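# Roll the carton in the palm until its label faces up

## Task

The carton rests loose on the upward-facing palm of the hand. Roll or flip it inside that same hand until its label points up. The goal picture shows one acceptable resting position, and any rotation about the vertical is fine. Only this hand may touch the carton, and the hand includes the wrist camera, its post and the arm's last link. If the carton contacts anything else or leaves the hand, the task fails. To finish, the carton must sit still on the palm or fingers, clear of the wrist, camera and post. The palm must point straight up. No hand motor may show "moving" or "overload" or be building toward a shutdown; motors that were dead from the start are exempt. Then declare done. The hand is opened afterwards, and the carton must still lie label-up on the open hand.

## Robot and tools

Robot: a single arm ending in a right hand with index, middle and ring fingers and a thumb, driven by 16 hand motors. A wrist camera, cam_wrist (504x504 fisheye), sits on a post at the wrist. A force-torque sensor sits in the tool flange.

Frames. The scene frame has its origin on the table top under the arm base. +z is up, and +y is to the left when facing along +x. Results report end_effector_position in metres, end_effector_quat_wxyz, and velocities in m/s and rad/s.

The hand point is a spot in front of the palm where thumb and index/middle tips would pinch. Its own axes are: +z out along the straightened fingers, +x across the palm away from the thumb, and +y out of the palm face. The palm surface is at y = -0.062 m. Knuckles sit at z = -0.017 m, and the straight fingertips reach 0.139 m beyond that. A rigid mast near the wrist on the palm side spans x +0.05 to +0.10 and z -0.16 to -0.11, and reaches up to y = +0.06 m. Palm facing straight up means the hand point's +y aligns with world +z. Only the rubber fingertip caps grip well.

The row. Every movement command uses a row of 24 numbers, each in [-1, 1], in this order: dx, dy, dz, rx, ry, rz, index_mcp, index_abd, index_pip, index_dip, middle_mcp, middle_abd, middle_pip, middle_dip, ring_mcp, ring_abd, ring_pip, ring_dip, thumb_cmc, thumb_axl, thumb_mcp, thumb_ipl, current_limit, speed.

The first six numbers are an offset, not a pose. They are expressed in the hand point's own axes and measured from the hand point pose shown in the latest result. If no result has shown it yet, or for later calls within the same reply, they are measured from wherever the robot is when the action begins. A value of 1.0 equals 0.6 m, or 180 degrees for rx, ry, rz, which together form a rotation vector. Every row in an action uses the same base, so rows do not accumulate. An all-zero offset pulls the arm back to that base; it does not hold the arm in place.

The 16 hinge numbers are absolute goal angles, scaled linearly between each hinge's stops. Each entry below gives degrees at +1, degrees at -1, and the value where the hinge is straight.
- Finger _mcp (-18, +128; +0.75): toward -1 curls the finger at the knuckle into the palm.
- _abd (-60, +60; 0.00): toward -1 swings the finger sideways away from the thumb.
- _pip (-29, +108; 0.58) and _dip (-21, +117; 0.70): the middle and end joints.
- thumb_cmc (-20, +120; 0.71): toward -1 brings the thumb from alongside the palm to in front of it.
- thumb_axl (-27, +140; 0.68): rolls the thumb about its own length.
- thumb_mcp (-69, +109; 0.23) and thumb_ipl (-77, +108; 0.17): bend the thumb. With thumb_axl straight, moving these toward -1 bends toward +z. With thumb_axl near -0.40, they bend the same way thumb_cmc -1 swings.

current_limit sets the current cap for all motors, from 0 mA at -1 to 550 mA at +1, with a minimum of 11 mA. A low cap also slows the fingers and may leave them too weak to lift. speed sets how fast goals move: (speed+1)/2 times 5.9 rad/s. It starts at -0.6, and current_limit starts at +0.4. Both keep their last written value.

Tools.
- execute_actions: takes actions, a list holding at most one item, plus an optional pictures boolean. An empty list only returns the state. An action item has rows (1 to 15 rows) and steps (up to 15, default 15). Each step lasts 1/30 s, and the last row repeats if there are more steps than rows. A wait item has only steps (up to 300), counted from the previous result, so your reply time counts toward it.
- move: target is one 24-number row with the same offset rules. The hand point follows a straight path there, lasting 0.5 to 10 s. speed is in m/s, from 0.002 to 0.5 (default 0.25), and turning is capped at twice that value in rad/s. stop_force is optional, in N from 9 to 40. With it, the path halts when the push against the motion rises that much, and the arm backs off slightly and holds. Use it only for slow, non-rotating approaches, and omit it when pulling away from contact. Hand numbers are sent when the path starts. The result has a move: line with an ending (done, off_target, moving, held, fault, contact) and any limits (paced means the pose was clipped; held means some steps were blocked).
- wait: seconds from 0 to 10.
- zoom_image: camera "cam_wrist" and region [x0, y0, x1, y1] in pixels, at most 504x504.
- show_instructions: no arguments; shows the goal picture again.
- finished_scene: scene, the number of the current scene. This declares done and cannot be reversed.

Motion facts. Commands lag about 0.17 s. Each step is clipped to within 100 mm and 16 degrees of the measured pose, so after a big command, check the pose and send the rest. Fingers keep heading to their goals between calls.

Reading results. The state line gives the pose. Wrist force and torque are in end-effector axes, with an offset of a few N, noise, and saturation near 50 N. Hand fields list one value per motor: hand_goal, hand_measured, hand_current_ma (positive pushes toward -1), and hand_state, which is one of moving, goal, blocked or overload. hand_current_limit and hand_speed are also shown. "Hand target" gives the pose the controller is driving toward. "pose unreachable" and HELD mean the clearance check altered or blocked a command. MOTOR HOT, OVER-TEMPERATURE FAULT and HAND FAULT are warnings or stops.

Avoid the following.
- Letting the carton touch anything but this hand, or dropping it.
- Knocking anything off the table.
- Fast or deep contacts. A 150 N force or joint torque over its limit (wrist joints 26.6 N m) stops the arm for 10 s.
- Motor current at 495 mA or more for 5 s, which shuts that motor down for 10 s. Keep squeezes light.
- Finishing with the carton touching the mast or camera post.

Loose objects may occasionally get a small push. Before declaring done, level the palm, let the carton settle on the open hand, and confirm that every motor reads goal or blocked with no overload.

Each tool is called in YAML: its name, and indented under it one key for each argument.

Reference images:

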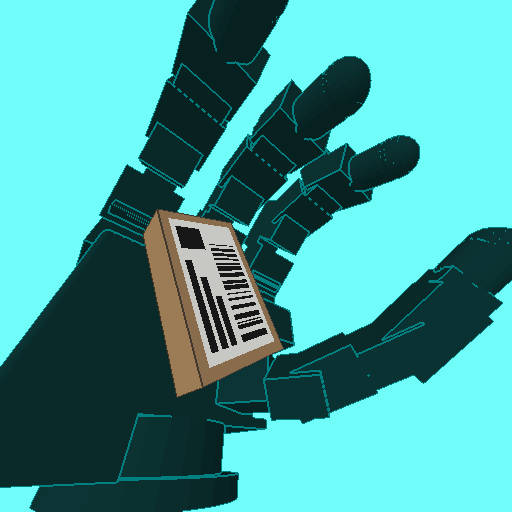

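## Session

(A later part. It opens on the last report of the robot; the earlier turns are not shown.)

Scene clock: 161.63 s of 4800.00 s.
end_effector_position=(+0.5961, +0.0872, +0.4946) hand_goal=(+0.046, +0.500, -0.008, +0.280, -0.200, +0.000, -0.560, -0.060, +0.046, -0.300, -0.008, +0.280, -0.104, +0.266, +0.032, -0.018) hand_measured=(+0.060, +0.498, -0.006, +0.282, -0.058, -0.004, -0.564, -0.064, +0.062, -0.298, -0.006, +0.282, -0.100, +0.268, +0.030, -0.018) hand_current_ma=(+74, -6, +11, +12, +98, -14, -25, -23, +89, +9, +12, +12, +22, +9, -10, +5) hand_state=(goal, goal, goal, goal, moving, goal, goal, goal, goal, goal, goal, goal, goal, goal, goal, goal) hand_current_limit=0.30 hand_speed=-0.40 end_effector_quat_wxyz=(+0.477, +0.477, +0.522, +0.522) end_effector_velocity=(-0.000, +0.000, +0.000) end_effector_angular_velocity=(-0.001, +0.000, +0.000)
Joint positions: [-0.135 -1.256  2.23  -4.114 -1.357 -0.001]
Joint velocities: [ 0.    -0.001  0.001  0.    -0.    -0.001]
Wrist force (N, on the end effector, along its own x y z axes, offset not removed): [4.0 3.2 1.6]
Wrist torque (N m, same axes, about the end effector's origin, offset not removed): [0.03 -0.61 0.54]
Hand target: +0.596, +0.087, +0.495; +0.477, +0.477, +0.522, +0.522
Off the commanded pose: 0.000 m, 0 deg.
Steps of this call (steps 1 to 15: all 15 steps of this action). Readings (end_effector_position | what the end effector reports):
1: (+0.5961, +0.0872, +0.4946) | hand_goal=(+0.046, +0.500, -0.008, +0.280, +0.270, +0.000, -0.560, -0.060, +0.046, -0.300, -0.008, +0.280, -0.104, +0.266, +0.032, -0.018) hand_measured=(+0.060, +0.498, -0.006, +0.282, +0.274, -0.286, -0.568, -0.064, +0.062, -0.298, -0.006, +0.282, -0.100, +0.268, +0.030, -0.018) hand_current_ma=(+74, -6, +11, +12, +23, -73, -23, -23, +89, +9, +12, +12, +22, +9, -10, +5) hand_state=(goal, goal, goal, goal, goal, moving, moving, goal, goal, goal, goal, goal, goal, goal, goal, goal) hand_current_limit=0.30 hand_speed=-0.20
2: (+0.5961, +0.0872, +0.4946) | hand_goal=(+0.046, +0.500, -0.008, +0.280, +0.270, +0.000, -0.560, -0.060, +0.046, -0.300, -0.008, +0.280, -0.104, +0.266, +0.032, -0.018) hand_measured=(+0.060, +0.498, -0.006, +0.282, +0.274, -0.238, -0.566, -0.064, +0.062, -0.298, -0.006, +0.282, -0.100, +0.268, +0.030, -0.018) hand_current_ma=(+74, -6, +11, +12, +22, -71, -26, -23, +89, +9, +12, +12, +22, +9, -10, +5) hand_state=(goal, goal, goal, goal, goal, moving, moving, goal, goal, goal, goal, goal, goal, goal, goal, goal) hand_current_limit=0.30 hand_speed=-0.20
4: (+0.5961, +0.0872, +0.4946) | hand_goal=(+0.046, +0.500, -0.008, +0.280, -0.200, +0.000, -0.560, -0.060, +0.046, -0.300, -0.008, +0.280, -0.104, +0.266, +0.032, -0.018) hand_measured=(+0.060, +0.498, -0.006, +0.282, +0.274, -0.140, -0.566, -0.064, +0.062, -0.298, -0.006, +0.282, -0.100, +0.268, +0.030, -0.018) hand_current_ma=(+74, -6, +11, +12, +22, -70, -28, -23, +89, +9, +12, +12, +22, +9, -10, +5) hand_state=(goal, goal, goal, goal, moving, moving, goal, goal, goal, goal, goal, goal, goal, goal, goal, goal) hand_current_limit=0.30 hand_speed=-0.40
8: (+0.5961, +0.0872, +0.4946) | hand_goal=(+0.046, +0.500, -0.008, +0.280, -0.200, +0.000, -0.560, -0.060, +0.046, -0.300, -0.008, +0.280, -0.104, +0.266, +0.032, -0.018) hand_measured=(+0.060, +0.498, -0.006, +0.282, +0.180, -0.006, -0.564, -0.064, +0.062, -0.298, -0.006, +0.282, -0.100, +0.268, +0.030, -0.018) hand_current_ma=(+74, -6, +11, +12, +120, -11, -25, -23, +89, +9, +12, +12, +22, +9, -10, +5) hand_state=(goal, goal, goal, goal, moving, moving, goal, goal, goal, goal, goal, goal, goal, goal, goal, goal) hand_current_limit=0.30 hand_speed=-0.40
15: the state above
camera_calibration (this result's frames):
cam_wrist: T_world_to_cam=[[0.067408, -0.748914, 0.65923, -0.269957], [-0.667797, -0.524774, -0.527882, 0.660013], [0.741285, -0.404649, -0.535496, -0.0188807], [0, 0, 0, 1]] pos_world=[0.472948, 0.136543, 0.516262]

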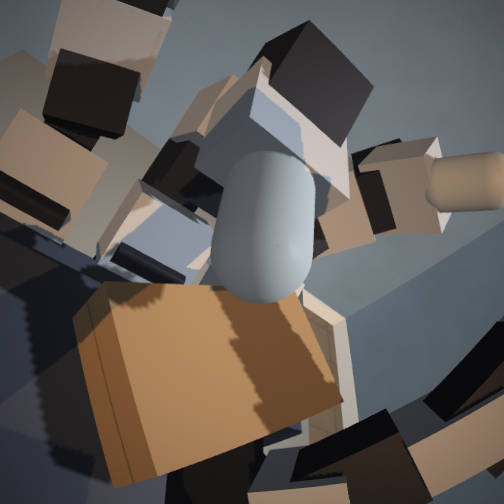

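execute_actions:
  actions:
    - {"rows": [[0,0,0,0,0,0, 0.046,0.5,-0.008,0.28, -0.36,0,-0.56,-0.06, 0.046,-0.3,-0.008,0.28, -0.104,0.266,0.032,-0.018, 0.3,-0.5]], "steps": 15}

Scene clock: 164.60 s of 4800.00 s.
end_effector_position=(+0.5961, +0.0872, +0.4946) hand_goal=(+0.046, +0.500, -0.008, +0.280, -0.360, +0.000, -0.560, -0.060, +0.046, -0.300, -0.008, +0.280, -0.104, +0.266, +0.032, -0.018) hand_measured=(+0.060, +0.498, -0.006, +0.282, -0.348, -0.004, -0.562, -0.064, +0.062, -0.298, -0.006, +0.282, -0.100, +0.268, +0.030, -0.018) hand_current_ma=(+74, -6, +11, +12, +62, -14, -12, -16, +89, +9, +12, +12, +22, +9, -10, +5) hand_state=(goal, goal, goal, goal, goal, goal, goal, goal, goal, goal, goal, goal, goal, goal, goal, goal) hand_current_limit=0.30 hand_speed=-0.50 end_effector_quat_wxyz=(+0.477, +0.477, +0.522, +0.522) end_effector_velocity=(+0.000, -0.000, -0.001) end_effector_angular_velocity=(-0.001, +0.001, -0.001)
Joint positions: [-0.135 -1.256  2.23  -4.114 -1.357 -0.001]
Joint velocities: [ 0.     0.001 -0.     0.    -0.001 -0.001]
Wrist force (N, on the end effector, along its own x y z axes, offset not removed): [2.4 -0.9 3.1]
Wrist torque (N m, same axes, about the end effector's origin, offset not removed): [-0.40 -0.50 0.26]
Hand target: +0.596, +0.087, +0.495; +0.477, +0.477, +0.522, +0.522
Off the commanded pose: 0.000 m, 0 deg.
Steps of this call (steps 1 to 74: nothing new was sent; steps 75 to 89: all 15 steps of this action). Readings (end_effector_position | what the end effector reports):
75: (+0.5961, +0.0872, +0.4946) | hand_goal=(+0.046, +0.500, -0.008, +0.280, -0.360, +0.000, -0.560, -0.060, +0.046, -0.300, -0.008, +0.280, -0.104, +0.266, +0.032, -0.018) hand_measured=(+0.060, +0.498, -0.006, +0.282, -0.194, -0.004, -0.564, -0.064, +0.062, -0.298, -0.006, +0.282, -0.100, +0.268, +0.030, -0.018) hand_current_ma=(+74, -6, +11, +12, +31, -14, -25, -23, +89, +9, +12, +12, +22, +9, -10, +5) hand_state=(goal, goal, goal, goal, moving, goal, goal, goal, goal, goal, goal, goal, goal, goal, goal, goal) hand_current_limit=0.30 hand_speed=-0.50
76: (+0.5961, +0.0872, +0.4946) | hand_goal=(+0.046, +0.500, -0.008, +0.280, -0.360, +0.000, -0.560, -0.060, +0.046, -0.300, -0.008, +0.280, -0.104, +0.266, +0.032, -0.018) hand_measured=(+0.060, +0.498, -0.006, +0.282, -0.204, -0.004, -0.564, -0.064, +0.062, -0.298, -0.006, +0.282, -0.100, +0.268, +0.030, -0.018) hand_current_ma=(+74, -6, +11, +12, +108, -14, -25, -23, +89, +9, +12, +12, +22, +9, -10, +5) hand_state=(goal, goal, goal, goal, moving, goal, goal, goal, goal, goal, goal, goal, goal, goal, goal, goal) hand_current_limit=0.30 hand_speed=-0.50
78: (+0.5961, +0.0872, +0.4946) | hand_goal=(+0.046, +0.500, -0.008, +0.280, -0.360, +0.000, -0.560, -0.060, +0.046, -0.300, -0.008, +0.280, -0.104, +0.266, +0.032, -0.018) hand_measured=(+0.060, +0.498, -0.006, +0.282, -0.266, -0.004, -0.564, -0.064, +0.062, -0.298, -0.006, +0.282, -0.100, +0.268, +0.030, -0.018) hand_current_ma=(+74, -6, +11, +12, +77, -14, -25, -23, +89, +9, +12, +12, +22, +9, -10, +5) hand_state=(goal, goal, goal, goal, moving, goal, goal, goal, goal, goal, goal, goal, goal, goal, goal, goal) hand_current_limit=0.30 hand_speed=-0.50
82: (+0.5961, +0.0872, +0.4946) | hand_goal=(+0.046, +0.500, -0.008, +0.280, -0.360, +0.000, -0.560, -0.060, +0.046, -0.300, -0.008, +0.280, -0.104, +0.266, +0.032, -0.018) hand_measured=(+0.060, +0.498, -0.006, +0.282, -0.348, -0.004, -0.562, -0.064, +0.062, -0.298, -0.006, +0.282, -0.100, +0.268, +0.030, -0.018) hand_current_ma=(+74, -6, +11, +12, +66, -14, -11, -15, +89, +9, +12, +12, +22, +9, -10, +5) hand_state=(goal, goal, goal, goal, moving, goal, moving, moving, goal, goal, goal, goal, goal, goal, goal, goal) hand_current_limit=0.30 hand_speed=-0.50
89: the state above
camera_calibration (this result's frames):
cam_wrist: T_world_to_cam=[[0.067408, -0.748914, 0.65923, -0.269957], [-0.667797, -0.524774, -0.527882, 0.660013], [0.741285, -0.404649, -0.535496, -0.0188807], [0, 0, 0, 1]] pos_world=[0.472948, 0.136543, 0.516262]

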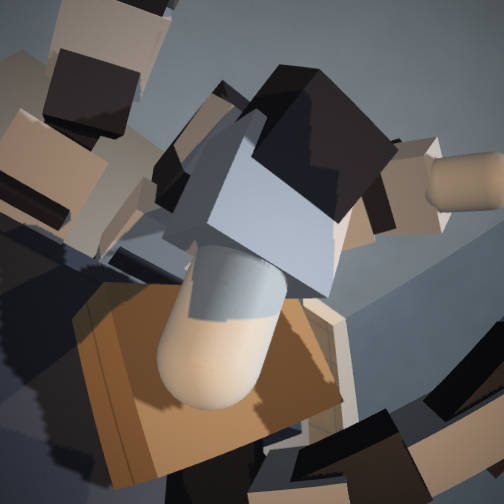

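execute_actions:
  actions:
    - {"rows": [[0,0,0,0,0,0, 0.046,0.5,-0.008,0.28, -0.41,0,-0.57,-0.06, 0.046,-0.3,-0.008,0.28, -0.104,0.266,0.032,-0.018, 0.3,-0.5],[0,0,0,0,0,0, 0.046,0.5,-0.008,0.28, -0.41,0,-0.57,-0.06, 0.046,-0.3,-0.008,0.28, -0.104,0.266,0.032,-0.018, 0.3,-0.5],[0,0,0,0,0,0, 0.046,0.5,-0.008,0.28, -0.41,0,-0.58,-0.07, 0.046,-0.3,-0.008,0.28, -0.104,0.266,0.032,-0.018, 0.3,-0.5],[0,0,0,0,0,0, 0.046,0.5,-0.008,0.28, -0.39,0,-0.6,-0.08, 0.046,-0.3,-0.008,0.28, -0.104,0.266,0.032,-0.018, 0.3,-0.5],[0,0,0,0,0,0, 0.046,0.5,-0.008,0.28, -0.36,0,-0.625,-0.09, 0.046,-0.3,-0.008,0.28, -0.104,0.266,0.032,-0.018, 0.3,-0.5],[0,0,0,0,0,0, 0.046,0.5,-0.008,0.28, -0.33,0,-0.65,-0.10, 0.046,-0.3,-0.008,0.28, -0.104,0.266,0.032,-0.018, 0.3,-0.5],[0,0,0,0,0,0, 0.046,0.5,-0.008,0.28, -0.30,0,-0.67,-0.11, 0.046,-0.3,-0.008,0.28, -0.104,0.266,0.032,-0.018, 0.3,-0.5],[0,0,0,0,0,0, 0.046,0.5,-0.008,0.28, -0.27,0,-0.69,-0.12, 0.046,-0.3,-0.008,0.28, -0.104,0.266,0.032,-0.018, 0.3,-0.5],[0,0,0,0,0,0, 0.046,0.5,-0.008,0.28, -0.24,0,-0.71,-0.12, 0.046,-0.3,-0.008,0.28, -0.104,0.266,0.032,-0.018, 0.3,-0.5],[0,0,0,0,0,0, 0.046,0.5,-0.008,0.28, -0.21,0,-0.73,-0.12, 0.046,-0.3,-0.008,0.28, -0.104,0.266,0.032,-0.018, 0.3,-0.5],[0,0,0,0,0,0, 0.046,0.5,-0.008,0.28, -0.18,0,-0.75,-0.12, 0.046,-0.3,-0.008,0.28, -0.104,0.266,0.032,-0.018, 0.3,-0.5],[0,0,0,0,0,0, 0.046,0.5,-0.008,0.28, -0.15,0,-0.77,-0.12, 0.046,-0.3,-0.008,0.28, -0.104,0.266,0.032,-0.018, 0.3,-0.5],[0,0,0,0,0,0, 0.046,0.5,-0.008,0.28, -0.12,0,-0.79,-0.12, 0.046,-0.3,-0.008,0.28, -0.104,0.266,0.032,-0.018, 0.3,-0.5],[0,0,0,0,0,0, 0.046,0.5,-0.008,0.28, -0.09,0,-0.81,-0.12, 0.046,-0.3,-0.008,0.28, -0.104,0.266,0.032,-0.018, 0.3,-0.5]], "steps": 15}

Scene clock: 178.73 s of 4800.00 s.
end_effector_position=(+0.5961, +0.0872, +0.4946) hand_goal=(+0.046, +0.500, -0.008, +0.280, -0.090, +0.000, -0.810, -0.120, +0.046, -0.300, -0.008, +0.280, -0.104, +0.266, +0.032, -0.018) hand_measured=(+0.060, +0.498, -0.006, +0.282, -0.114, -0.002, -0.742, -0.090, +0.062, -0.298, -0.006, +0.282, -0.100, +0.268, +0.030, -0.018) hand_current_ma=(+74, -6, +11, +12, +2, -11, +215, +150, +89, +9, +12, +12, +22, +9, -10, +5) hand_state=(goal, goal, goal, goal, moving, goal, moving, blocked, goal, goal, goal, goal, goal, goal, goal, goal) hand_current_limit=0.30 hand_speed=-0.50 end_effector_quat_wxyz=(+0.477, +0.477, +0.522, +0.522) end_effector_velocity=(+0.000, -0.000, -0.000) end_effector_angular_velocity=(+0.001, +0.000, +0.000)
Joint positions: [-0.135 -1.256  2.23  -4.114 -1.357 -0.001]
Joint velocities: [-0.     0.    -0.     0.     0.     0.001]
Wrist force (N, on the end effector, along its own x y z axes, offset not removed): [3.2 2.4 1.9]
Wrist torque (N m, same axes, about the end effector's origin, offset not removed): [0.02 -0.54 0.40]
Hand target: +0.596, +0.087, +0.495; +0.477, +0.477, +0.522, +0.522
Off the commanded pose: 0.000 m, 0 deg.
Steps of this call (steps 1 to 409: nothing new was sent; steps 410 to 424: all 15 steps of this action). Readings (end_effector_position | what the end effector reports):
410: (+0.5961, +0.0872, +0.4946) | hand_goal=(+0.046, +0.500, -0.008, +0.280, -0.410, +0.000, -0.570, -0.060, +0.046, -0.300, -0.008, +0.280, -0.104, +0.266, +0.032, -0.018) hand_measured=(+0.060, +0.498, -0.006, +0.282, -0.348, -0.004, -0.562, -0.064, +0.062, -0.298, -0.006, +0.282, -0.100, +0.268, +0.030, -0.018) hand_current_ma=(+74, -6, +11, +12, +62, -14, -11, -16, +89, +9, +12, +12, +22, +9, -10, +5) hand_state=(goal, goal, goal, goal, moving, goal, moving, goal, goal, goal, goal, goal, goal, goal, goal, goal) hand_current_limit=0.30 hand_speed=-0.50
411: (+0.5961, +0.0872, +0.4946) | hand_goal=(+0.046, +0.500, -0.008, +0.280, -0.410, +0.000, -0.570, -0.060, +0.046, -0.300, -0.008, +0.280, -0.104, +0.266, +0.032, -0.018) hand_measured=(+0.060, +0.498, -0.006, +0.282, -0.354, -0.004, -0.562, -0.062, +0.062, -0.298, -0.006, +0.282, -0.100, +0.268, +0.030, -0.018) hand_current_ma=(+74, -6, +11, +12, +243, -14, +65, +7, +89, +9, +12, +12, +22, +9, -10, +5) hand_state=(goal, goal, goal, goal, moving, goal, moving, moving, goal, goal, goal, goal, goal, goal, goal, goal) hand_current_limit=0.30 hand_speed=-0.50
413: (+0.5961, +0.0872, +0.4946) | hand_goal=(+0.046, +0.500, -0.008, +0.280, -0.390, +0.000, -0.600, -0.080, +0.046, -0.300, -0.008, +0.280, -0.104, +0.266, +0.032, -0.018) hand_measured=(+0.060, +0.498, -0.006, +0.282, -0.362, -0.004, -0.558, -0.058, +0.062, -0.298, -0.006, +0.282, -0.100, +0.268, +0.030, -0.018) hand_current_ma=(+74, -6, +11, +12, +271, -14, +130, +79, +89, +9, +12, +12, +22, +9, -10, +5) hand_state=(goal, goal, goal, goal, moving, goal, moving, moving, goal, goal, goal, goal, goal, goal, goal, goal) hand_current_limit=0.30 hand_speed=-0.50
417: (+0.5961, +0.0872, +0.4946) | hand_goal=(+0.046, +0.500, -0.008, +0.280, -0.270, +0.000, -0.690, -0.120, +0.046, -0.300, -0.008, +0.280, -0.104, +0.266, +0.032, -0.018) hand_measured=(+0.060, +0.498, -0.006, +0.282, -0.318, -0.002, -0.594, -0.066, +0.062, -0.298, -0.006, +0.282, -0.100, +0.268, +0.030, -0.018) hand_current_ma=(+74, -6, +11, +12, +8, -12, +224, +185, +89, +9, +12, +12, +22, +9, -10, +5) hand_state=(goal, goal, goal, goal, moving, goal, moving, moving, goal, goal, goal, goal, goal, goal, goal, goal) hand_current_limit=0.30 hand_speed=-0.50
424: the state above
camera_calibration (this result's frames):
cam_wrist: T_world_to_cam=[[0.0674077, -0.748914, 0.65923, -0.269957], [-0.667797, -0.524774, -0.527882, 0.660013], [0.741285, -0.404649, -0.535496, -0.0188806], [0, 0, 0, 1]] pos_world=[0.472948, 0.136543, 0.516262]

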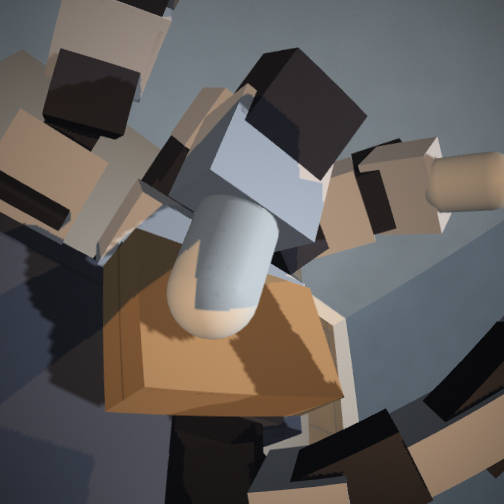

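execute_actions:
  actions:
    - {"rows": [[0,0,0,0,0,0, 0.046,0.5,-0.008,0.28, -0.07,0,-0.82,-0.12, 0.046,-0.3,-0.008,0.28, -0.104,0.266,0.032,-0.018, 0.3,-0.5],[0,0,0,0,0,0, 0.046,0.5,-0.008,0.28, -0.05,0,-0.83,-0.12, 0.046,-0.3,-0.008,0.28, -0.104,0.266,0.032,-0.018, 0.3,-0.5],[0,0,0,0,0,0, 0.046,0.5,-0.008,0.28, -0.02,0,-0.845,-0.12, 0.046,-0.3,-0.008,0.28, -0.104,0.266,0.032,-0.018, 0.3,-0.5],[0,0,0,0,0,0, 0.046,0.5,-0.008,0.28, 0.01,0,-0.86,-0.12, 0.046,-0.3,-0.008,0.28, -0.104,0.266,0.032,-0.018, 0.3,-0.5],[0,0,0,0,0,0, 0.046,0.5,-0.008,0.28, 0.04,0,-0.875,-0.12, 0.046,-0.3,-0.008,0.28, -0.104,0.266,0.032,-0.018, 0.3,-0.5],[0,0,0,0,0,0, 0.046,0.5,-0.008,0.28, 0.07,0,-0.89,-0.12, 0.046,-0.3,-0.008,0.28, -0.104,0.266,0.032,-0.018, 0.3,-0.5],[0,0,0,0,0,0, 0.046,0.5,-0.008,0.28, 0.10,0,-0.905,-0.12, 0.046,-0.3,-0.008,0.28, -0.104,0.266,0.032,-0.018, 0.3,-0.5],[0,0,0,0,0,0, 0.046,0.5,-0.008,0.28, 0.13,0,-0.92,-0.12, 0.046,-0.3,-0.008,0.28, -0.104,0.266,0.032,-0.018, 0.3,-0.5],[0,0,0,0,0,0, 0.046,0.5,-0.008,0.28, 0.16,0,-0.93,-0.12, 0.046,-0.3,-0.008,0.28, -0.104,0.266,0.032,-0.018, 0.3,-0.5]], "steps": 15}

Scene clock: 186.03 s of 4800.00 s.
end_effector_position=(+0.5961, +0.0872, +0.4946) hand_goal=(+0.046, +0.500, -0.008, +0.280, +0.160, +0.000, -0.930, -0.120, +0.046, -0.300, -0.008, +0.280, -0.104, +0.266, +0.032, -0.018) hand_measured=(+0.060, +0.498, -0.006, +0.282, +0.170, -0.002, -0.900, -0.096, +0.062, -0.298, -0.006, +0.282, -0.100, +0.268, +0.030, -0.018) hand_current_ma=(+74, -6, +11, +12, +48, -11, +158, +124, +89, +9, +12, +12, +22, +9, -10, +5) hand_state=(goal, goal, goal, goal, goal, goal, blocked, blocked, goal, goal, goal, goal, goal, goal, goal, goal) hand_current_limit=0.30 hand_speed=-0.50 end_effector_quat_wxyz=(+0.477, +0.477, +0.522, +0.522) end_effector_velocity=(+0.001, -0.000, -0.000) end_effector_angular_velocity=(+0.000, +0.001, +0.000)
Joint positions: [-0.135 -1.256  2.23  -4.114 -1.357 -0.001]
Joint velocities: [-0.     0.001 -0.001  0.     0.     0.   ]
Wrist force (N, on the end effector, along its own x y z axes, offset not removed): [0.3 4.4 1.3]
Wrist torque (N m, same axes, about the end effector's origin, offset not removed): [0.41 -0.06 0.24]
Hand target: +0.596, +0.087, +0.495; +0.477, +0.477, +0.522, +0.522
Off the commanded pose: 0.000 m, 0 deg.
Steps of this call (steps 1 to 204: nothing new was sent; steps 205 to 219: all 15 steps of this action). Readings (end_effector_position | what the end effector reports):
205: (+0.5961, +0.0872, +0.4946) | hand_goal=(+0.046, +0.500, -0.008, +0.280, -0.070, +0.000, -0.820, -0.120, +0.046, -0.300, -0.008, +0.280, -0.104, +0.266, +0.032, -0.018) hand_measured=(+0.060, +0.498, -0.006, +0.282, -0.080, -0.002, -0.766, -0.090, +0.062, -0.298, -0.006, +0.282, -0.100, +0.268, +0.030, -0.018) hand_current_ma=(+74, -6, +11, +12, +49, -11, +228, +150, +89, +9, +12, +12, +22, +9, -10, +5) hand_state=(goal, goal, goal, goal, moving, goal, moving, blocked, goal, goal, goal, goal, goal, goal, goal, goal) hand_current_limit=0.30 hand_speed=-0.50
206: (+0.5961, +0.0872, +0.4946) | hand_goal=(+0.046, +0.500, -0.008, +0.280, -0.050, +0.000, -0.830, -0.120, +0.046, -0.300, -0.008, +0.280, -0.104, +0.266, +0.032, -0.018) hand_measured=(+0.060, +0.498, -0.006, +0.282, -0.076, -0.002, -0.768, -0.090, +0.062, -0.298, -0.006, +0.282, -0.100, +0.268, +0.030, -0.018) hand_current_ma=(+74, -6, +11, +12, +13, -11, +234, +150, +89, +9, +12, +12, +22, +9, -10, +5) hand_state=(goal, goal, goal, goal, moving, goal, moving, blocked, goal, goal, goal, goal, goal, goal, goal, goal) hand_current_limit=0.30 hand_speed=-0.50
208: (+0.5961, +0.0872, +0.4946) | hand_goal=(+0.046, +0.500, -0.008, +0.280, +0.010, +0.000, -0.860, -0.120, +0.046, -0.300, -0.008, +0.280, -0.104, +0.266, +0.032, -0.018) hand_measured=(+0.060, +0.498, -0.006, +0.282, -0.040, -0.002, -0.790, -0.090, +0.062, -0.298, -0.006, +0.282, -0.100, +0.268, +0.030, -0.018) hand_current_ma=(+74, -6, +11, +12, -5, -11, +206, +150, +89, +9, +12, +12, +22, +9, -10, +5) hand_state=(goal, goal, goal, goal, moving, goal, moving, blocked, goal, goal, goal, goal, goal, goal, goal, goal) hand_current_limit=0.30 hand_speed=-0.50
212: (+0.5961, +0.0872, +0.4946) | hand_goal=(+0.046, +0.500, -0.008, +0.280, +0.130, +0.000, -0.920, -0.120, +0.046, -0.300, -0.008, +0.280, -0.104, +0.266, +0.032, -0.018) hand_measured=(+0.060, +0.498, -0.006, +0.282, +0.076, -0.002, -0.852, -0.090, +0.062, -0.298, -0.006, +0.282, -0.100, +0.268, +0.030, -0.018) hand_current_ma=(+74, -6, +11, +12, +7, -11, +196, +148, +89, +9, +12, +12, +22, +9, -10, +5) hand_state=(goal, goal, goal, goal, moving, goal, moving, blocked, goal, goal, goal, goal, goal, goal, goal, goal) hand_current_limit=0.30 hand_speed=-0.50
219: the state above
camera_calibration (this result's frames):
cam_wrist: T_world_to_cam=[[0.0674077, -0.748914, 0.65923, -0.269957], [-0.667797, -0.524774, -0.527882, 0.660013], [0.741285, -0.404649, -0.535496, -0.0188808], [0, 0, 0, 1]] pos_world=[0.472948, 0.136543, 0.516262]

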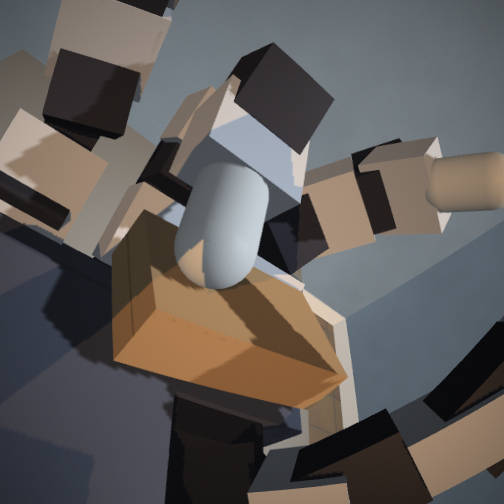

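zoom_image:
  camera: "cam_wrist"
  region: [80, 180, 380, 480]

Region (80, 180, 380, 480) of cam_wrist's 504x504 image, scaled by 1.680, with more detail than that image has.

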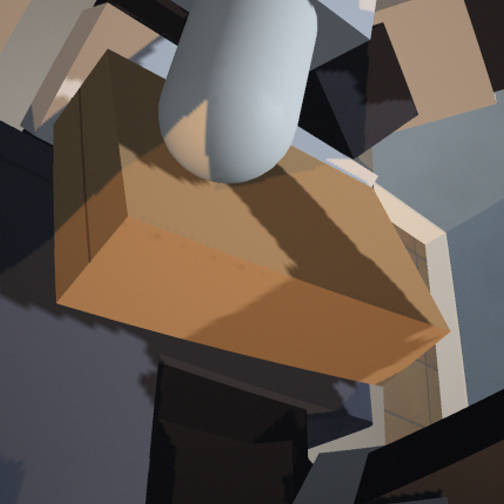

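execute_actions:
  actions:
    - {"rows": [[0,0,0,0,0,0, 0.046,0.5,-0.008,0.28, 0.15,0.1,-0.93,-0.12, 0.046,-0.5,-0.008,0.28, -0.104,0.266,0.032,-0.018, 0.3,-0.6],[0,0,0,0,0,0, 0.046,0.5,-0.008,0.28, 0.14,0.2,-0.93,-0.12, 0.046,-0.5,-0.008,0.28, -0.104,0.266,0.032,-0.018, 0.3,-0.6],[0,0,0,0,0,0, 0.046,0.5,-0.008,0.28, 0.14,0.3,-0.93,-0.12, 0.046,-0.5,-0.008,0.28, -0.104,0.266,0.032,-0.018, 0.3,-0.6],[0,0,0,0,0,0, 0.046,0.5,-0.008,0.28, 0.14,0.3,-0.93,-0.12, 0.046,-0.5,-0.008,0.28, -0.104,0.266,0.032,-0.018, 0.3,-0.6],[0,0,0,0,0,0, 0.046,0.5,-0.008,0.28, 0.13,0.4,-0.93,-0.12, 0.046,-0.5,-0.008,0.28, -0.104,0.266,0.032,-0.018, 0.3,-0.6],[0,0,0,0,0,0, 0.046,0.5,-0.008,0.28, 0.12,0.5,-0.94,-0.12, 0.046,-0.5,-0.008,0.28, -0.104,0.266,0.032,-0.018, 0.3,-0.6],[0,0,0,0,0,0, 0.046,0.5,-0.008,0.28, 0.11,0.6,-0.94,-0.12, 0.046,-0.5,-0.008,0.28, -0.104,0.266,0.032,-0.018, 0.3,-0.6],[0,0,0,0,0,0, 0.046,0.5,-0.008,0.28, 0.10,0.7,-0.95,-0.13, 0.046,-0.5,-0.008,0.28, -0.104,0.266,0.032,-0.018, 0.3,-0.6]], "steps": 15}

Scene clock: 246.53 s of 4800.00 s.
end_effector_position=(+0.5961, +0.0872, +0.4946) hand_goal=(+0.046, +0.500, -0.008, +0.280, +0.100, +0.700, -0.950, -0.130, +0.046, -0.500, -0.008, +0.280, -0.104, +0.266, +0.032, -0.018) hand_measured=(+0.060, +0.498, -0.006, +0.282, +0.132, +0.480, -0.914, -0.106, +0.062, -0.498, -0.006, +0.282, -0.100, +0.268, +0.030, -0.018) hand_current_ma=(+74, -6, +11, +12, +157, -60, +167, +107, +89, +6, +12, +12, +22, +9, -10, +5) hand_state=(goal, goal, goal, goal, moving, moving, moving, moving, goal, goal, goal, goal, goal, goal, goal, goal) hand_current_limit=0.30 hand_speed=-0.60 end_effector_quat_wxyz=(+0.477, +0.477, +0.522, +0.522) end_effector_velocity=(-0.000, -0.000, +0.001) end_effector_angular_velocity=(-0.001, -0.001, -0.001)
Joint positions: [-0.135 -1.256  2.23  -4.114 -1.357 -0.001]
Joint velocities: [-0.    -0.001 -0.     0.001 -0.001 -0.001]
Wrist force (N, on the end effector, along its own x y z axes, offset not removed): [1.7 2.4 3.2]
Wrist torque (N m, same axes, about the end effector's origin, offset not removed): [0.22 -0.48 0.24]
Hand target: +0.596, +0.087, +0.495; +0.477, +0.477, +0.522, +0.522
Off the commanded pose: 0.000 m, 0 deg.
Steps of this call (steps 1 to 1800: nothing new was sent; steps 1801 to 1815: all 15 steps of this action). Readings (end_effector_position | what the end effector reports):
1801: (+0.5961, +0.0872, +0.4946) | hand_goal=(+0.046, +0.500, -0.008, +0.280, +0.150, +0.100, -0.930, -0.120, +0.046, -0.500, -0.008, +0.280, -0.104, +0.266, +0.032, -0.018) hand_measured=(+0.060, +0.498, -0.006, +0.282, +0.170, -0.002, -0.900, -0.096, +0.062, -0.298, -0.006, +0.282, -0.100, +0.268, +0.030, -0.018) hand_current_ma=(+74, -6, +11, +12, +49, -11, +158, +124, +89, +9, +12, +12, +22, +9, -10, +5) hand_state=(goal, goal, goal, goal, moving, moving, blocked, blocked, goal, moving, goal, goal, goal, goal, goal, goal) hand_current_limit=0.30 hand_speed=-0.60
1802: (+0.5961, +0.0872, +0.4946) | hand_goal=(+0.046, +0.500, -0.008, +0.280, +0.140, +0.200, -0.930, -0.120, +0.046, -0.500, -0.008, +0.280, -0.104, +0.266, +0.032, -0.018) hand_measured=(+0.060, +0.498, -0.006, +0.282, +0.170, +0.006, -0.900, -0.096, +0.062, -0.308, -0.006, +0.282, -0.100, +0.268, +0.030, -0.018) hand_current_ma=(+74, -6, +11, +12, +120, -87, +150, +115, +89, +56, +12, +12, +22, +9, -10, +5) hand_state=(goal, goal, goal, goal, moving, moving, moving, moving, goal, moving, goal, goal, goal, goal, goal, goal) hand_current_limit=0.30 hand_speed=-0.60
1804: (+0.5961, +0.0872, +0.4946) | hand_goal=(+0.046, +0.500, -0.008, +0.280, +0.140, +0.300, -0.930, -0.120, +0.046, -0.500, -0.008, +0.280, -0.104, +0.266, +0.032, -0.018) hand_measured=(+0.060, +0.498, -0.006, +0.282, +0.168, +0.064, -0.900, -0.098, +0.062, -0.372, -0.006, +0.282, -0.100, +0.268, +0.030, -0.018) hand_current_ma=(+74, -6, +11, +12, +151, -89, +150, +108, +89, +49, +12, +12, +22, +9, -10, +5) hand_state=(goal, goal, goal, goal, moving, moving, blocked, blocked, goal, moving, goal, goal, goal, goal, goal, goal) hand_current_limit=0.30 hand_speed=-0.60
1808: (+0.5961, +0.0872, +0.4946) | hand_goal=(+0.046, +0.500, -0.008, +0.280, +0.100, +0.700, -0.950, -0.130, +0.046, -0.500, -0.008, +0.280, -0.104, +0.266, +0.032, -0.018) hand_measured=(+0.060, +0.498, -0.006, +0.282, +0.154, +0.212, -0.902, -0.100, +0.062, -0.492, -0.006, +0.282, -0.100, +0.268, +0.030, -0.018) hand_current_ma=(+74, -6, +11, +12, +216, -90, +202, +104, +89, +2, +12, +12, +22, +9, -10, +5) hand_state=(goal, goal, goal, goal, moving, moving, moving, moving, goal, moving, goal, goal, goal, goal, goal, goal) hand_current_limit=0.30 hand_speed=-0.60
1815: the state above
camera_calibration (this result's frames):
cam_wrist: T_world_to_cam=[[0.0674081, -0.748914, 0.65923, -0.269957], [-0.667797, -0.524774, -0.527882, 0.660013], [0.741285, -0.404649, -0.535497, -0.0188806], [0, 0, 0, 1]] pos_world=[0.472948, 0.136543, 0.516262]

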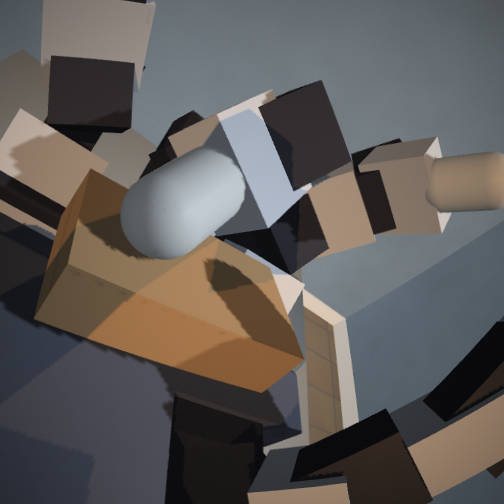

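execute_actions:
  actions: []

Scene clock: 257.73 s of 4800.00 s.
end_effector_position=(+0.5961, +0.0872, +0.4946) hand_goal=(+0.046, +0.500, -0.008, +0.280, +0.100, +0.700, -0.950, -0.130, +0.046, -0.500, -0.008, +0.280, -0.104, +0.266, +0.032, -0.018) hand_measured=(+0.060, +0.498, -0.006, +0.282, +0.116, +0.698, -0.940, -0.122, +0.062, -0.498, -0.006, +0.282, -0.100, +0.268, +0.030, -0.018) hand_current_ma=(+74, -6, +11, +12, +91, -13, +49, +37, +89, +6, +12, +12, +22, +9, -10, +5) hand_state=(goal, goal, goal, goal, goal, goal, goal, goal, goal, goal, goal, goal, goal, goal, goal, goal) hand_current_limit=0.30 hand_speed=-0.60 end_effector_quat_wxyz=(+0.477, +0.477, +0.522, +0.522) end_effector_velocity=(+0.000, -0.000, -0.001) end_effector_angular_velocity=(+0.002, +0.001, +0.000)
Joint positions: [-0.135 -1.256  2.23  -4.114 -1.357 -0.001]
Joint velocities: [ 0.     0.001  0.    -0.     0.     0.002]
Wrist force (N, on the end effector, along its own x y z axes, offset not removed): [-0.4 0.6 1.0]
Wrist torque (N m, same axes, about the end effector's origin, offset not removed): [-0.21 -0.05 -0.04]
Hand target: +0.596, +0.087, +0.495; +0.477, +0.477, +0.522, +0.522
Off the commanded pose: 0.000 m, 0 deg.
Steps of this call (steps 1 to 336: nothing new was sent). Readings (end_effector_position | what the end effector reports):
1: (+0.5961, +0.0872, +0.4946) | hand_goal=(+0.046, +0.500, -0.008, +0.280, +0.100, +0.700, -0.950, -0.130, +0.046, -0.500, -0.008, +0.280, -0.104, +0.266, +0.032, -0.018) hand_measured=(+0.060, +0.498, -0.006, +0.282, +0.130, +0.518, -0.916, -0.108, +0.062, -0.498, -0.006, +0.282, -0.100, +0.268, +0.030, -0.018) hand_current_ma=(+74, -6, +11, +12, +147, -57, +146, +93, +89, +6, +12, +12, +22, +9, -10, +5) hand_state=(goal, goal, goal, goal, moving, moving, moving, moving, goal, goal, goal, goal, goal, goal, goal, goal) hand_current_limit=0.30 hand_speed=-0.60
2: (+0.5961, +0.0872, +0.4946) | hand_goal=(+0.046, +0.500, -0.008, +0.280, +0.100, +0.700, -0.950, -0.130, +0.046, -0.500, -0.008, +0.280, -0.104, +0.266, +0.032, -0.018) hand_measured=(+0.060, +0.498, -0.006, +0.282, +0.128, +0.556, -0.920, -0.112, +0.062, -0.498, -0.006, +0.282, -0.100, +0.268, +0.030, -0.018) hand_current_ma=(+74, -6, +11, +12, +137, -55, +123, +78, +89, +6, +12, +12, +22, +9, -10, +5) hand_state=(goal, goal, goal, goal, moving, moving, moving, moving, goal, goal, goal, goal, goal, goal, goal, goal) hand_current_limit=0.30 hand_speed=-0.60
4: (+0.5961, +0.0872, +0.4946) | hand_goal=(+0.046, +0.500, -0.008, +0.280, +0.100, +0.700, -0.950, -0.130, +0.046, -0.500, -0.008, +0.280, -0.104, +0.266, +0.032, -0.018) hand_measured=(+0.060, +0.498, -0.006, +0.282, +0.124, +0.632, -0.930, -0.116, +0.062, -0.498, -0.006, +0.282, -0.100, +0.268, +0.030, -0.018) hand_current_ma=(+74, -6, +11, +12, +108, -55, +70, +47, +89, +6, +12, +12, +22, +9, -10, +5) hand_state=(goal, goal, goal, goal, moving, moving, moving, moving, goal, goal, goal, goal, goal, goal, goal, goal) hand_current_limit=0.30 hand_speed=-0.60
8: (+0.5961, +0.0872, +0.4946) | hand_goal=(+0.046, +0.500, -0.008, +0.280, +0.100, +0.700, -0.950, -0.130, +0.046, -0.500, -0.008, +0.280, -0.104, +0.266, +0.032, -0.018) hand_measured=(+0.060, +0.498, -0.006, +0.282, +0.118, +0.696, -0.940, -0.122, +0.062, -0.498, -0.006, +0.282, -0.100, +0.268, +0.030, -0.018) hand_current_ma=(+74, -6, +11, +12, +91, -12, +49, +36, +89, +6, +12, +12, +22, +9, -10, +5) hand_state=(goal, goal, goal, goal, goal, moving, goal, goal, goal, goal, goal, goal, goal, goal, goal, goal) hand_current_limit=0.30 hand_speed=-0.60
336: the state above
camera_calibration (this result's frames):
cam_wrist: T_world_to_cam=[[0.0674081, -0.748914, 0.65923, -0.269957], [-0.667797, -0.524774, -0.527882, 0.660013], [0.741285, -0.404649, -0.535496, -0.0188807], [0, 0, 0, 1]] pos_world=[0.472948, 0.136543, 0.516262]

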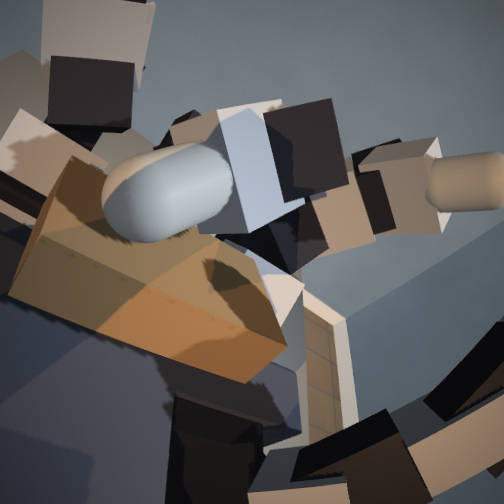

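execute_actions:
  actions:
    - {"rows": [[0,0,0,0,0,0, 0.046,0.5,-0.008,0.28, 0.10,0.0,-0.95,-0.13, 0.046,-0.5,-0.008,0.28, -0.104,0.266,0.032,-0.018, 0.3,-0.7]], "steps": 15}

wait:
  seconds: 0.5

Scene clock: 318.23 s of 4800.00 s.
end_effector_position=(+0.5961, +0.0872, +0.4946) hand_goal=(+0.046, +0.500, -0.008, +0.280, +0.100, +0.000, -0.950, -0.130, +0.046, -0.500, -0.008, +0.280, -0.104, +0.266, +0.032, -0.018) hand_measured=(+0.060, +0.498, -0.006, +0.282, +0.128, +0.428, -0.912, -0.106, +0.062, -0.498, -0.006, +0.282, -0.100, +0.268, +0.030, -0.018) hand_current_ma=(+74, -6, +11, +12, +154, +236, +207, +130, +89, +6, +12, +12, +22, +9, -10, +5) hand_state=(goal, goal, goal, goal, blocked, moving, moving, moving, goal, goal, goal, goal, goal, goal, goal, goal) hand_current_limit=0.30 hand_speed=-0.70 end_effector_quat_wxyz=(+0.477, +0.477, +0.522, +0.522) end_effector_velocity=(+0.000, +0.000, -0.001) end_effector_angular_velocity=(+0.001, +0.002, +0.001)
Joint positions: [-0.135 -1.256  2.23  -4.114 -1.357 -0.001]
Joint velocities: [0.001 0.001 0.    0.001 0.001 0.001]
Wrist force (N, on the end effector, along its own x y z axes, offset not removed): [1.7 0.8 4.4]
Wrist torque (N m, same axes, about the end effector's origin, offset not removed): [-0.35 -0.45 0.13]
Hand target: +0.596, +0.087, +0.495; +0.477, +0.477, +0.522, +0.522
Off the commanded pose: 0.000 m, 0 deg.
Steps of this call (steps 1 to 1800: nothing new was sent; steps 1801 to 1815: all 15 steps of this action). Readings (end_effector_position | what the end effector reports):
1801: (+0.5961, +0.0872, +0.4946) | hand_goal=(+0.046, +0.500, -0.008, +0.280, +0.100, +0.000, -0.950, -0.130, +0.046, -0.500, -0.008, +0.280, -0.104, +0.266, +0.032, -0.018) hand_measured=(+0.060, +0.498, -0.006, +0.282, +0.116, +0.698, -0.940, -0.122, +0.062, -0.498, -0.006, +0.282, -0.100, +0.268, +0.030, -0.018) hand_current_ma=(+74, -6, +11, +12, +91, -13, +49, +37, +89, +6, +12, +12, +22, +9, -10, +5) hand_state=(goal, goal, goal, goal, goal, moving, goal, goal, goal, goal, goal, goal, goal, goal, goal, goal) hand_current_limit=0.30 hand_speed=-0.70
1802: (+0.5961, +0.0872, +0.4946) | hand_goal=(+0.046, +0.500, -0.008, +0.280, +0.100, +0.000, -0.950, -0.130, +0.046, -0.500, -0.008, +0.280, -0.104, +0.266, +0.032, -0.018) hand_measured=(+0.060, +0.498, -0.006, +0.282, +0.116, +0.692, -0.940, -0.122, +0.062, -0.498, -0.006, +0.282, -0.100, +0.268, +0.030, -0.018) hand_current_ma=(+74, -6, +11, +12, +91, +76, +49, +37, +89, +6, +12, +12, +22, +9, -10, +5) hand_state=(goal, goal, goal, goal, goal, moving, goal, goal, goal, goal, goal, goal, goal, goal, goal, goal) hand_current_limit=0.30 hand_speed=-0.70
1804: (+0.5961, +0.0872, +0.4946) | hand_goal=(+0.046, +0.500, -0.008, +0.280, +0.100, +0.000, -0.950, -0.130, +0.046, -0.500, -0.008, +0.280, -0.104, +0.266, +0.032, -0.018) hand_measured=(+0.060, +0.498, -0.006, +0.282, +0.118, +0.668, -0.940, -0.122, +0.062, -0.498, -0.006, +0.282, -0.100, +0.268, +0.030, -0.018) hand_current_ma=(+74, -6, +11, +12, +95, +193, +74, +44, +89, +6, +12, +12, +22, +9, -10, +5) hand_state=(goal, goal, goal, goal, goal, moving, moving, moving, goal, goal, goal, goal, goal, goal, goal, goal) hand_current_limit=0.30 hand_speed=-0.70
1808: (+0.5961, +0.0872, +0.4946) | hand_goal=(+0.046, +0.500, -0.008, +0.280, +0.100, +0.000, -0.950, -0.130, +0.046, -0.500, -0.008, +0.280, -0.104, +0.266, +0.032, -0.018) hand_measured=(+0.060, +0.498, -0.006, +0.282, +0.122, +0.580, -0.928, -0.116, +0.062, -0.498, -0.006, +0.282, -0.100, +0.268, +0.030, -0.018) hand_current_ma=(+74, -6, +11, +12, +127, +226, +136, +82, +89, +6, +12, +12, +22, +9, -10, +5) hand_state=(goal, goal, goal, goal, moving, moving, moving, moving, goal, goal, goal, goal, goal, goal, goal, goal) hand_current_limit=0.30 hand_speed=-0.70
1815: the state above
camera_calibration (this result's frames):
cam_wrist: T_world_to_cam=[[0.0674076, -0.748914, 0.65923, -0.269957], [-0.667797, -0.524774, -0.527882, 0.660013], [0.741285, -0.404649, -0.535496, -0.0188806], [0, 0, 0, 1]] pos_world=[0.472948, 0.136543, 0.516262]

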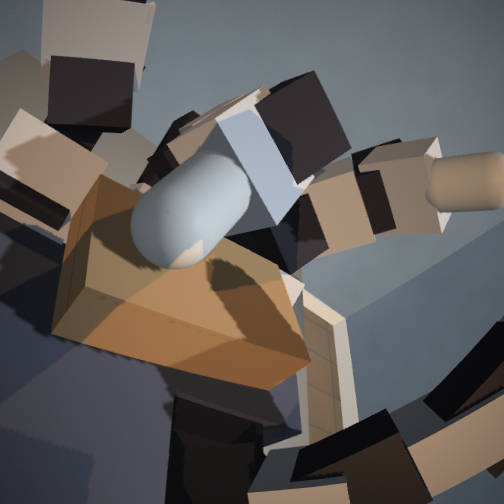

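Scene clock: 318.73 s of 4800.00 s.
end_effector_position=(+0.5961, +0.0872, +0.4946) hand_goal=(+0.046, +0.500, -0.008, +0.280, +0.100, +0.000, -0.950, -0.130, +0.046, -0.500, -0.008, +0.280, -0.104, +0.266, +0.032, -0.018) hand_measured=(+0.060, +0.498, -0.006, +0.282, +0.132, +0.076, -0.894, -0.094, +0.062, -0.498, -0.006, +0.282, -0.100, +0.268, +0.030, -0.018) hand_current_ma=(+74, -6, +11, +12, +170, +187, +289, +182, +89, +6, +12, +12, +22, +9, -10, +5) hand_state=(goal, goal, goal, goal, blocked, moving, blocked, blocked, goal, goal, goal, goal, goal, goal, goal, goal) hand_current_limit=0.30 hand_speed=-0.70 end_effector_quat_wxyz=(+0.477, +0.477, +0.522, +0.522) end_effector_velocity=(+0.000, +0.000, -0.001) end_effector_angular_velocity=(+0.003, +0.001, +0.001)
Joint positions: [-0.135 -1.256  2.23  -4.114 -1.357 -0.001]
Joint velocities: [0.    0.001 0.    0.    0.    0.002]
Wrist force (N, on the end effector, along its own x y z axes, offset not removed): [2.6 -1.3 5.3]
Wrist torque (N m, same axes, about the end effector's origin, offset not removed): [-0.72 -0.50 0.24]
Hand target: +0.596, +0.087, +0.495; +0.477, +0.477, +0.522, +0.522
Off the commanded pose: 0.000 m, 0 deg.
Steps of this call (steps 1 to 15: nothing new was sent). Readings (end_effector_position | what the end effector reports):
1: (+0.5961, +0.0872, +0.4946) | hand_goal=(+0.046, +0.500, -0.008, +0.280, +0.100, +0.000, -0.950, -0.130, +0.046, -0.500, -0.008, +0.280, -0.104, +0.266, +0.032, -0.018) hand_measured=(+0.060, +0.498, -0.006, +0.282, +0.128, +0.408, -0.910, -0.104, +0.062, -0.498, -0.006, +0.282, -0.100, +0.268, +0.030, -0.018) hand_current_ma=(+74, -6, +11, +12, +156, +235, +216, +136, +89, +6, +12, +12, +22, +9, -10, +5) hand_state=(goal, goal, goal, goal, blocked, moving, moving, moving, goal, goal, goal, goal, goal, goal, goal, goal) hand_current_limit=0.30 hand_speed=-0.70
2: (+0.5961, +0.0872, +0.4946) | hand_goal=(+0.046, +0.500, -0.008, +0.280, +0.100, +0.000, -0.950, -0.130, +0.046, -0.500, -0.008, +0.280, -0.104, +0.266, +0.032, -0.018) hand_measured=(+0.060, +0.498, -0.006, +0.282, +0.128, +0.388, -0.908, -0.104, +0.062, -0.498, -0.006, +0.282, -0.100, +0.268, +0.030, -0.018) hand_current_ma=(+74, -6, +11, +12, +159, +233, +223, +141, +89, +6, +12, +12, +22, +9, -10, +5) hand_state=(goal, goal, goal, goal, blocked, moving, moving, moving, goal, goal, goal, goal, goal, goal, goal, goal) hand_current_limit=0.30 hand_speed=-0.70
4: (+0.5961, +0.0872, +0.4946) | hand_goal=(+0.046, +0.500, -0.008, +0.280, +0.100, +0.000, -0.950, -0.130, +0.046, -0.500, -0.008, +0.280, -0.104, +0.266, +0.032, -0.018) hand_measured=(+0.060, +0.498, -0.006, +0.282, +0.130, +0.344, -0.906, -0.102, +0.062, -0.498, -0.006, +0.282, -0.100, +0.268, +0.030, -0.018) hand_current_ma=(+74, -6, +11, +12, +163, +230, +238, +150, +89, +6, +12, +12, +22, +9, -10, +5) hand_state=(goal, goal, goal, goal, blocked, moving, moving, moving, goal, goal, goal, goal, goal, goal, goal, goal) hand_current_limit=0.30 hand_speed=-0.70
8: (+0.5961, +0.0872, +0.4946) | hand_goal=(+0.046, +0.500, -0.008, +0.280, +0.100, +0.000, -0.950, -0.130, +0.046, -0.500, -0.008, +0.280, -0.104, +0.266, +0.032, -0.018) hand_measured=(+0.060, +0.498, -0.006, +0.282, +0.130, +0.256, -0.900, -0.098, +0.062, -0.498, -0.006, +0.282, -0.100, +0.268, +0.030, -0.018) hand_current_ma=(+74, -6, +11, +12, +168, +219, +263, +166, +89, +6, +12, +12, +22, +9, -10, +5) hand_state=(goal, goal, goal, goal, blocked, moving, moving, moving, goal, goal, goal, goal, goal, goal, goal, goal) hand_current_limit=0.30 hand_speed=-0.70
15: the state above
camera_calibration (this result's frames):
cam_wrist: T_world_to_cam=[[0.067408, -0.748914, 0.65923, -0.269957], [-0.667797, -0.524774, -0.527882, 0.660013], [0.741285, -0.404649, -0.535496, -0.0188806], [0, 0, 0, 1]] pos_world=[0.472948, 0.136543, 0.516262]

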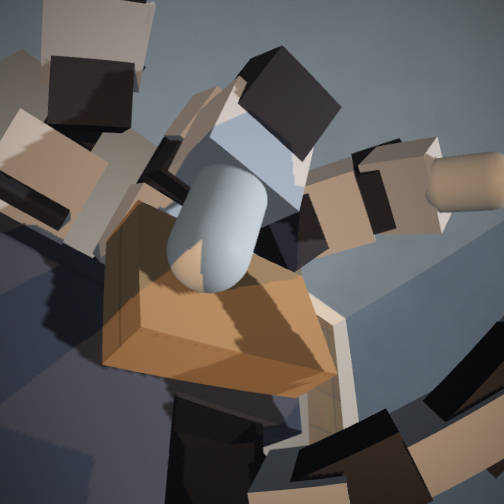

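execute_actions:
  actions:
    - {"rows": [[0,0,0,0,0,0, 0.046,0.5,-0.008,0.28, 0.12,0.0,-0.3,-0.1, 0.046,-0.5,-0.008,0.28, -0.104,0.266,0.032,-0.018, 0.3,-0.5],[0,0,0,0,0,0, 0.046,0.5,-0.008,0.28, 0.12,0.0,-0.3,-0.1, 0.046,-0.5,-0.008,0.28, -0.104,0.266,0.032,-0.018, 0.3,-0.5]], "steps": 15}

Scene clock: 323.73 s of 4800.00 s.
end_effector_position=(+0.5961, +0.0872, +0.4946) hand_goal=(+0.046, +0.500, -0.008, +0.280, +0.120, +0.000, -0.300, -0.100, +0.046, -0.500, -0.008, +0.280, -0.104, +0.266, +0.032, -0.018) hand_measured=(+0.060, +0.498, -0.006, +0.282, +0.132, +0.004, -0.436, -0.098, +0.062, -0.498, -0.006, +0.282, -0.100, +0.268, +0.030, -0.018) hand_current_ma=(+74, -6, +11, +12, +67, +14, -79, +13, +89, +6, +12, +12, +22, +9, -10, +5) hand_state=(goal, goal, goal, goal, goal, goal, moving, goal, goal, goal, goal, goal, goal, goal, goal, goal) hand_current_limit=0.30 hand_speed=-0.50 end_effector_quat_wxyz=(+0.477, +0.477, +0.522, +0.522) end_effector_velocity=(+0.000, -0.000, -0.000) end_effector_angular_velocity=(-0.000, -0.000, -0.001)
Joint positions: [-0.135 -1.256  2.23  -4.114 -1.357 -0.001]
Joint velocities: [-0.     0.001 -0.001  0.    -0.    -0.   ]
Wrist force (N, on the end effector, along its own x y z axes, offset not removed): [1.0 2.9 1.6]
Wrist torque (N m, same axes, about the end effector's origin, offset not removed): [0.09 -0.44 0.14]
Hand target: +0.596, +0.087, +0.495; +0.477, +0.477, +0.522, +0.522
Off the commanded pose: 0.000 m, 0 deg.
Steps of this call (steps 1 to 135: nothing new was sent; steps 136 to 150: all 15 steps of this action). Readings (end_effector_position | what the end effector reports):
136: (+0.5961, +0.0872, +0.4946) | hand_goal=(+0.046, +0.500, -0.008, +0.280, +0.120, +0.000, -0.300, -0.100, +0.046, -0.500, -0.008, +0.280, -0.104, +0.266, +0.032, -0.018) hand_measured=(+0.060, +0.498, -0.006, +0.282, +0.132, +0.032, -0.894, -0.094, +0.062, -0.498, -0.006, +0.282, -0.100, +0.268, +0.030, -0.018) hand_current_ma=(+74, -6, +11, +12, +170, +143, +289, +181, +89, +6, +12, +12, +22, +9, -10, +5) hand_state=(goal, goal, goal, goal, moving, blocked, moving, moving, goal, goal, goal, goal, goal, goal, goal, goal) hand_current_limit=0.30 hand_speed=-0.50
137: (+0.5961, +0.0872, +0.4946) | hand_goal=(+0.046, +0.500, -0.008, +0.280, +0.120, +0.000, -0.300, -0.100, +0.046, -0.500, -0.008, +0.280, -0.104, +0.266, +0.032, -0.018) hand_measured=(+0.060, +0.498, -0.006, +0.282, +0.134, +0.030, -0.888, -0.090, +0.062, -0.498, -0.006, +0.282, -0.100, +0.268, +0.030, -0.018) hand_current_ma=(+74, -6, +11, +12, +65, +92, +81, +42, +89, +6, +12, +12, +22, +9, -10, +5) hand_state=(goal, goal, goal, goal, moving, moving, moving, moving, goal, goal, goal, goal, goal, goal, goal, goal) hand_current_limit=0.30 hand_speed=-0.50
139: (+0.5961, +0.0872, +0.4946) | hand_goal=(+0.046, +0.500, -0.008, +0.280, +0.120, +0.000, -0.300, -0.100, +0.046, -0.500, -0.008, +0.280, -0.104, +0.266, +0.032, -0.018) hand_measured=(+0.060, +0.498, -0.006, +0.282, +0.134, +0.012, -0.862, -0.092, +0.062, -0.498, -0.006, +0.282, -0.100, +0.268, +0.030, -0.018) hand_current_ma=(+74, -6, +11, +12, +64, +14, -96, +14, +89, +6, +12, +12, +22, +9, -10, +5) hand_state=(goal, goal, goal, goal, moving, moving, moving, moving, goal, goal, goal, goal, goal, goal, goal, goal) hand_current_limit=0.30 hand_speed=-0.50
143: (+0.5961, +0.0872, +0.4946) | hand_goal=(+0.046, +0.500, -0.008, +0.280, +0.120, +0.000, -0.300, -0.100, +0.046, -0.500, -0.008, +0.280, -0.104, +0.266, +0.032, -0.018) hand_measured=(+0.060, +0.498, -0.006, +0.282, +0.132, +0.004, -0.716, -0.098, +0.062, -0.498, -0.006, +0.282, -0.100, +0.268, +0.030, -0.018) hand_current_ma=(+74, -6, +11, +12, +67, +14, -86, +13, +89, +6, +12, +12, +22, +9, -10, +5) hand_state=(goal, goal, goal, goal, goal, goal, moving, goal, goal, goal, goal, goal, goal, goal, goal, goal) hand_current_limit=0.30 hand_speed=-0.50
150: the state above
camera_calibration (this result's frames):
cam_wrist: T_world_to_cam=[[0.0674077, -0.748914, 0.65923, -0.269957], [-0.667797, -0.524774, -0.527882, 0.660013], [0.741285, -0.404649, -0.535496, -0.0188806], [0, 0, 0, 1]] pos_world=[0.472948, 0.136543, 0.516262]

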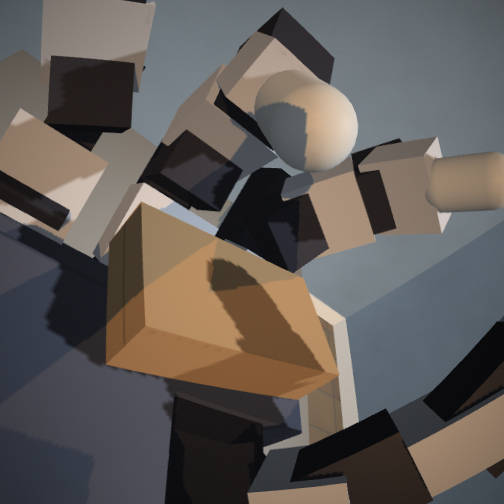

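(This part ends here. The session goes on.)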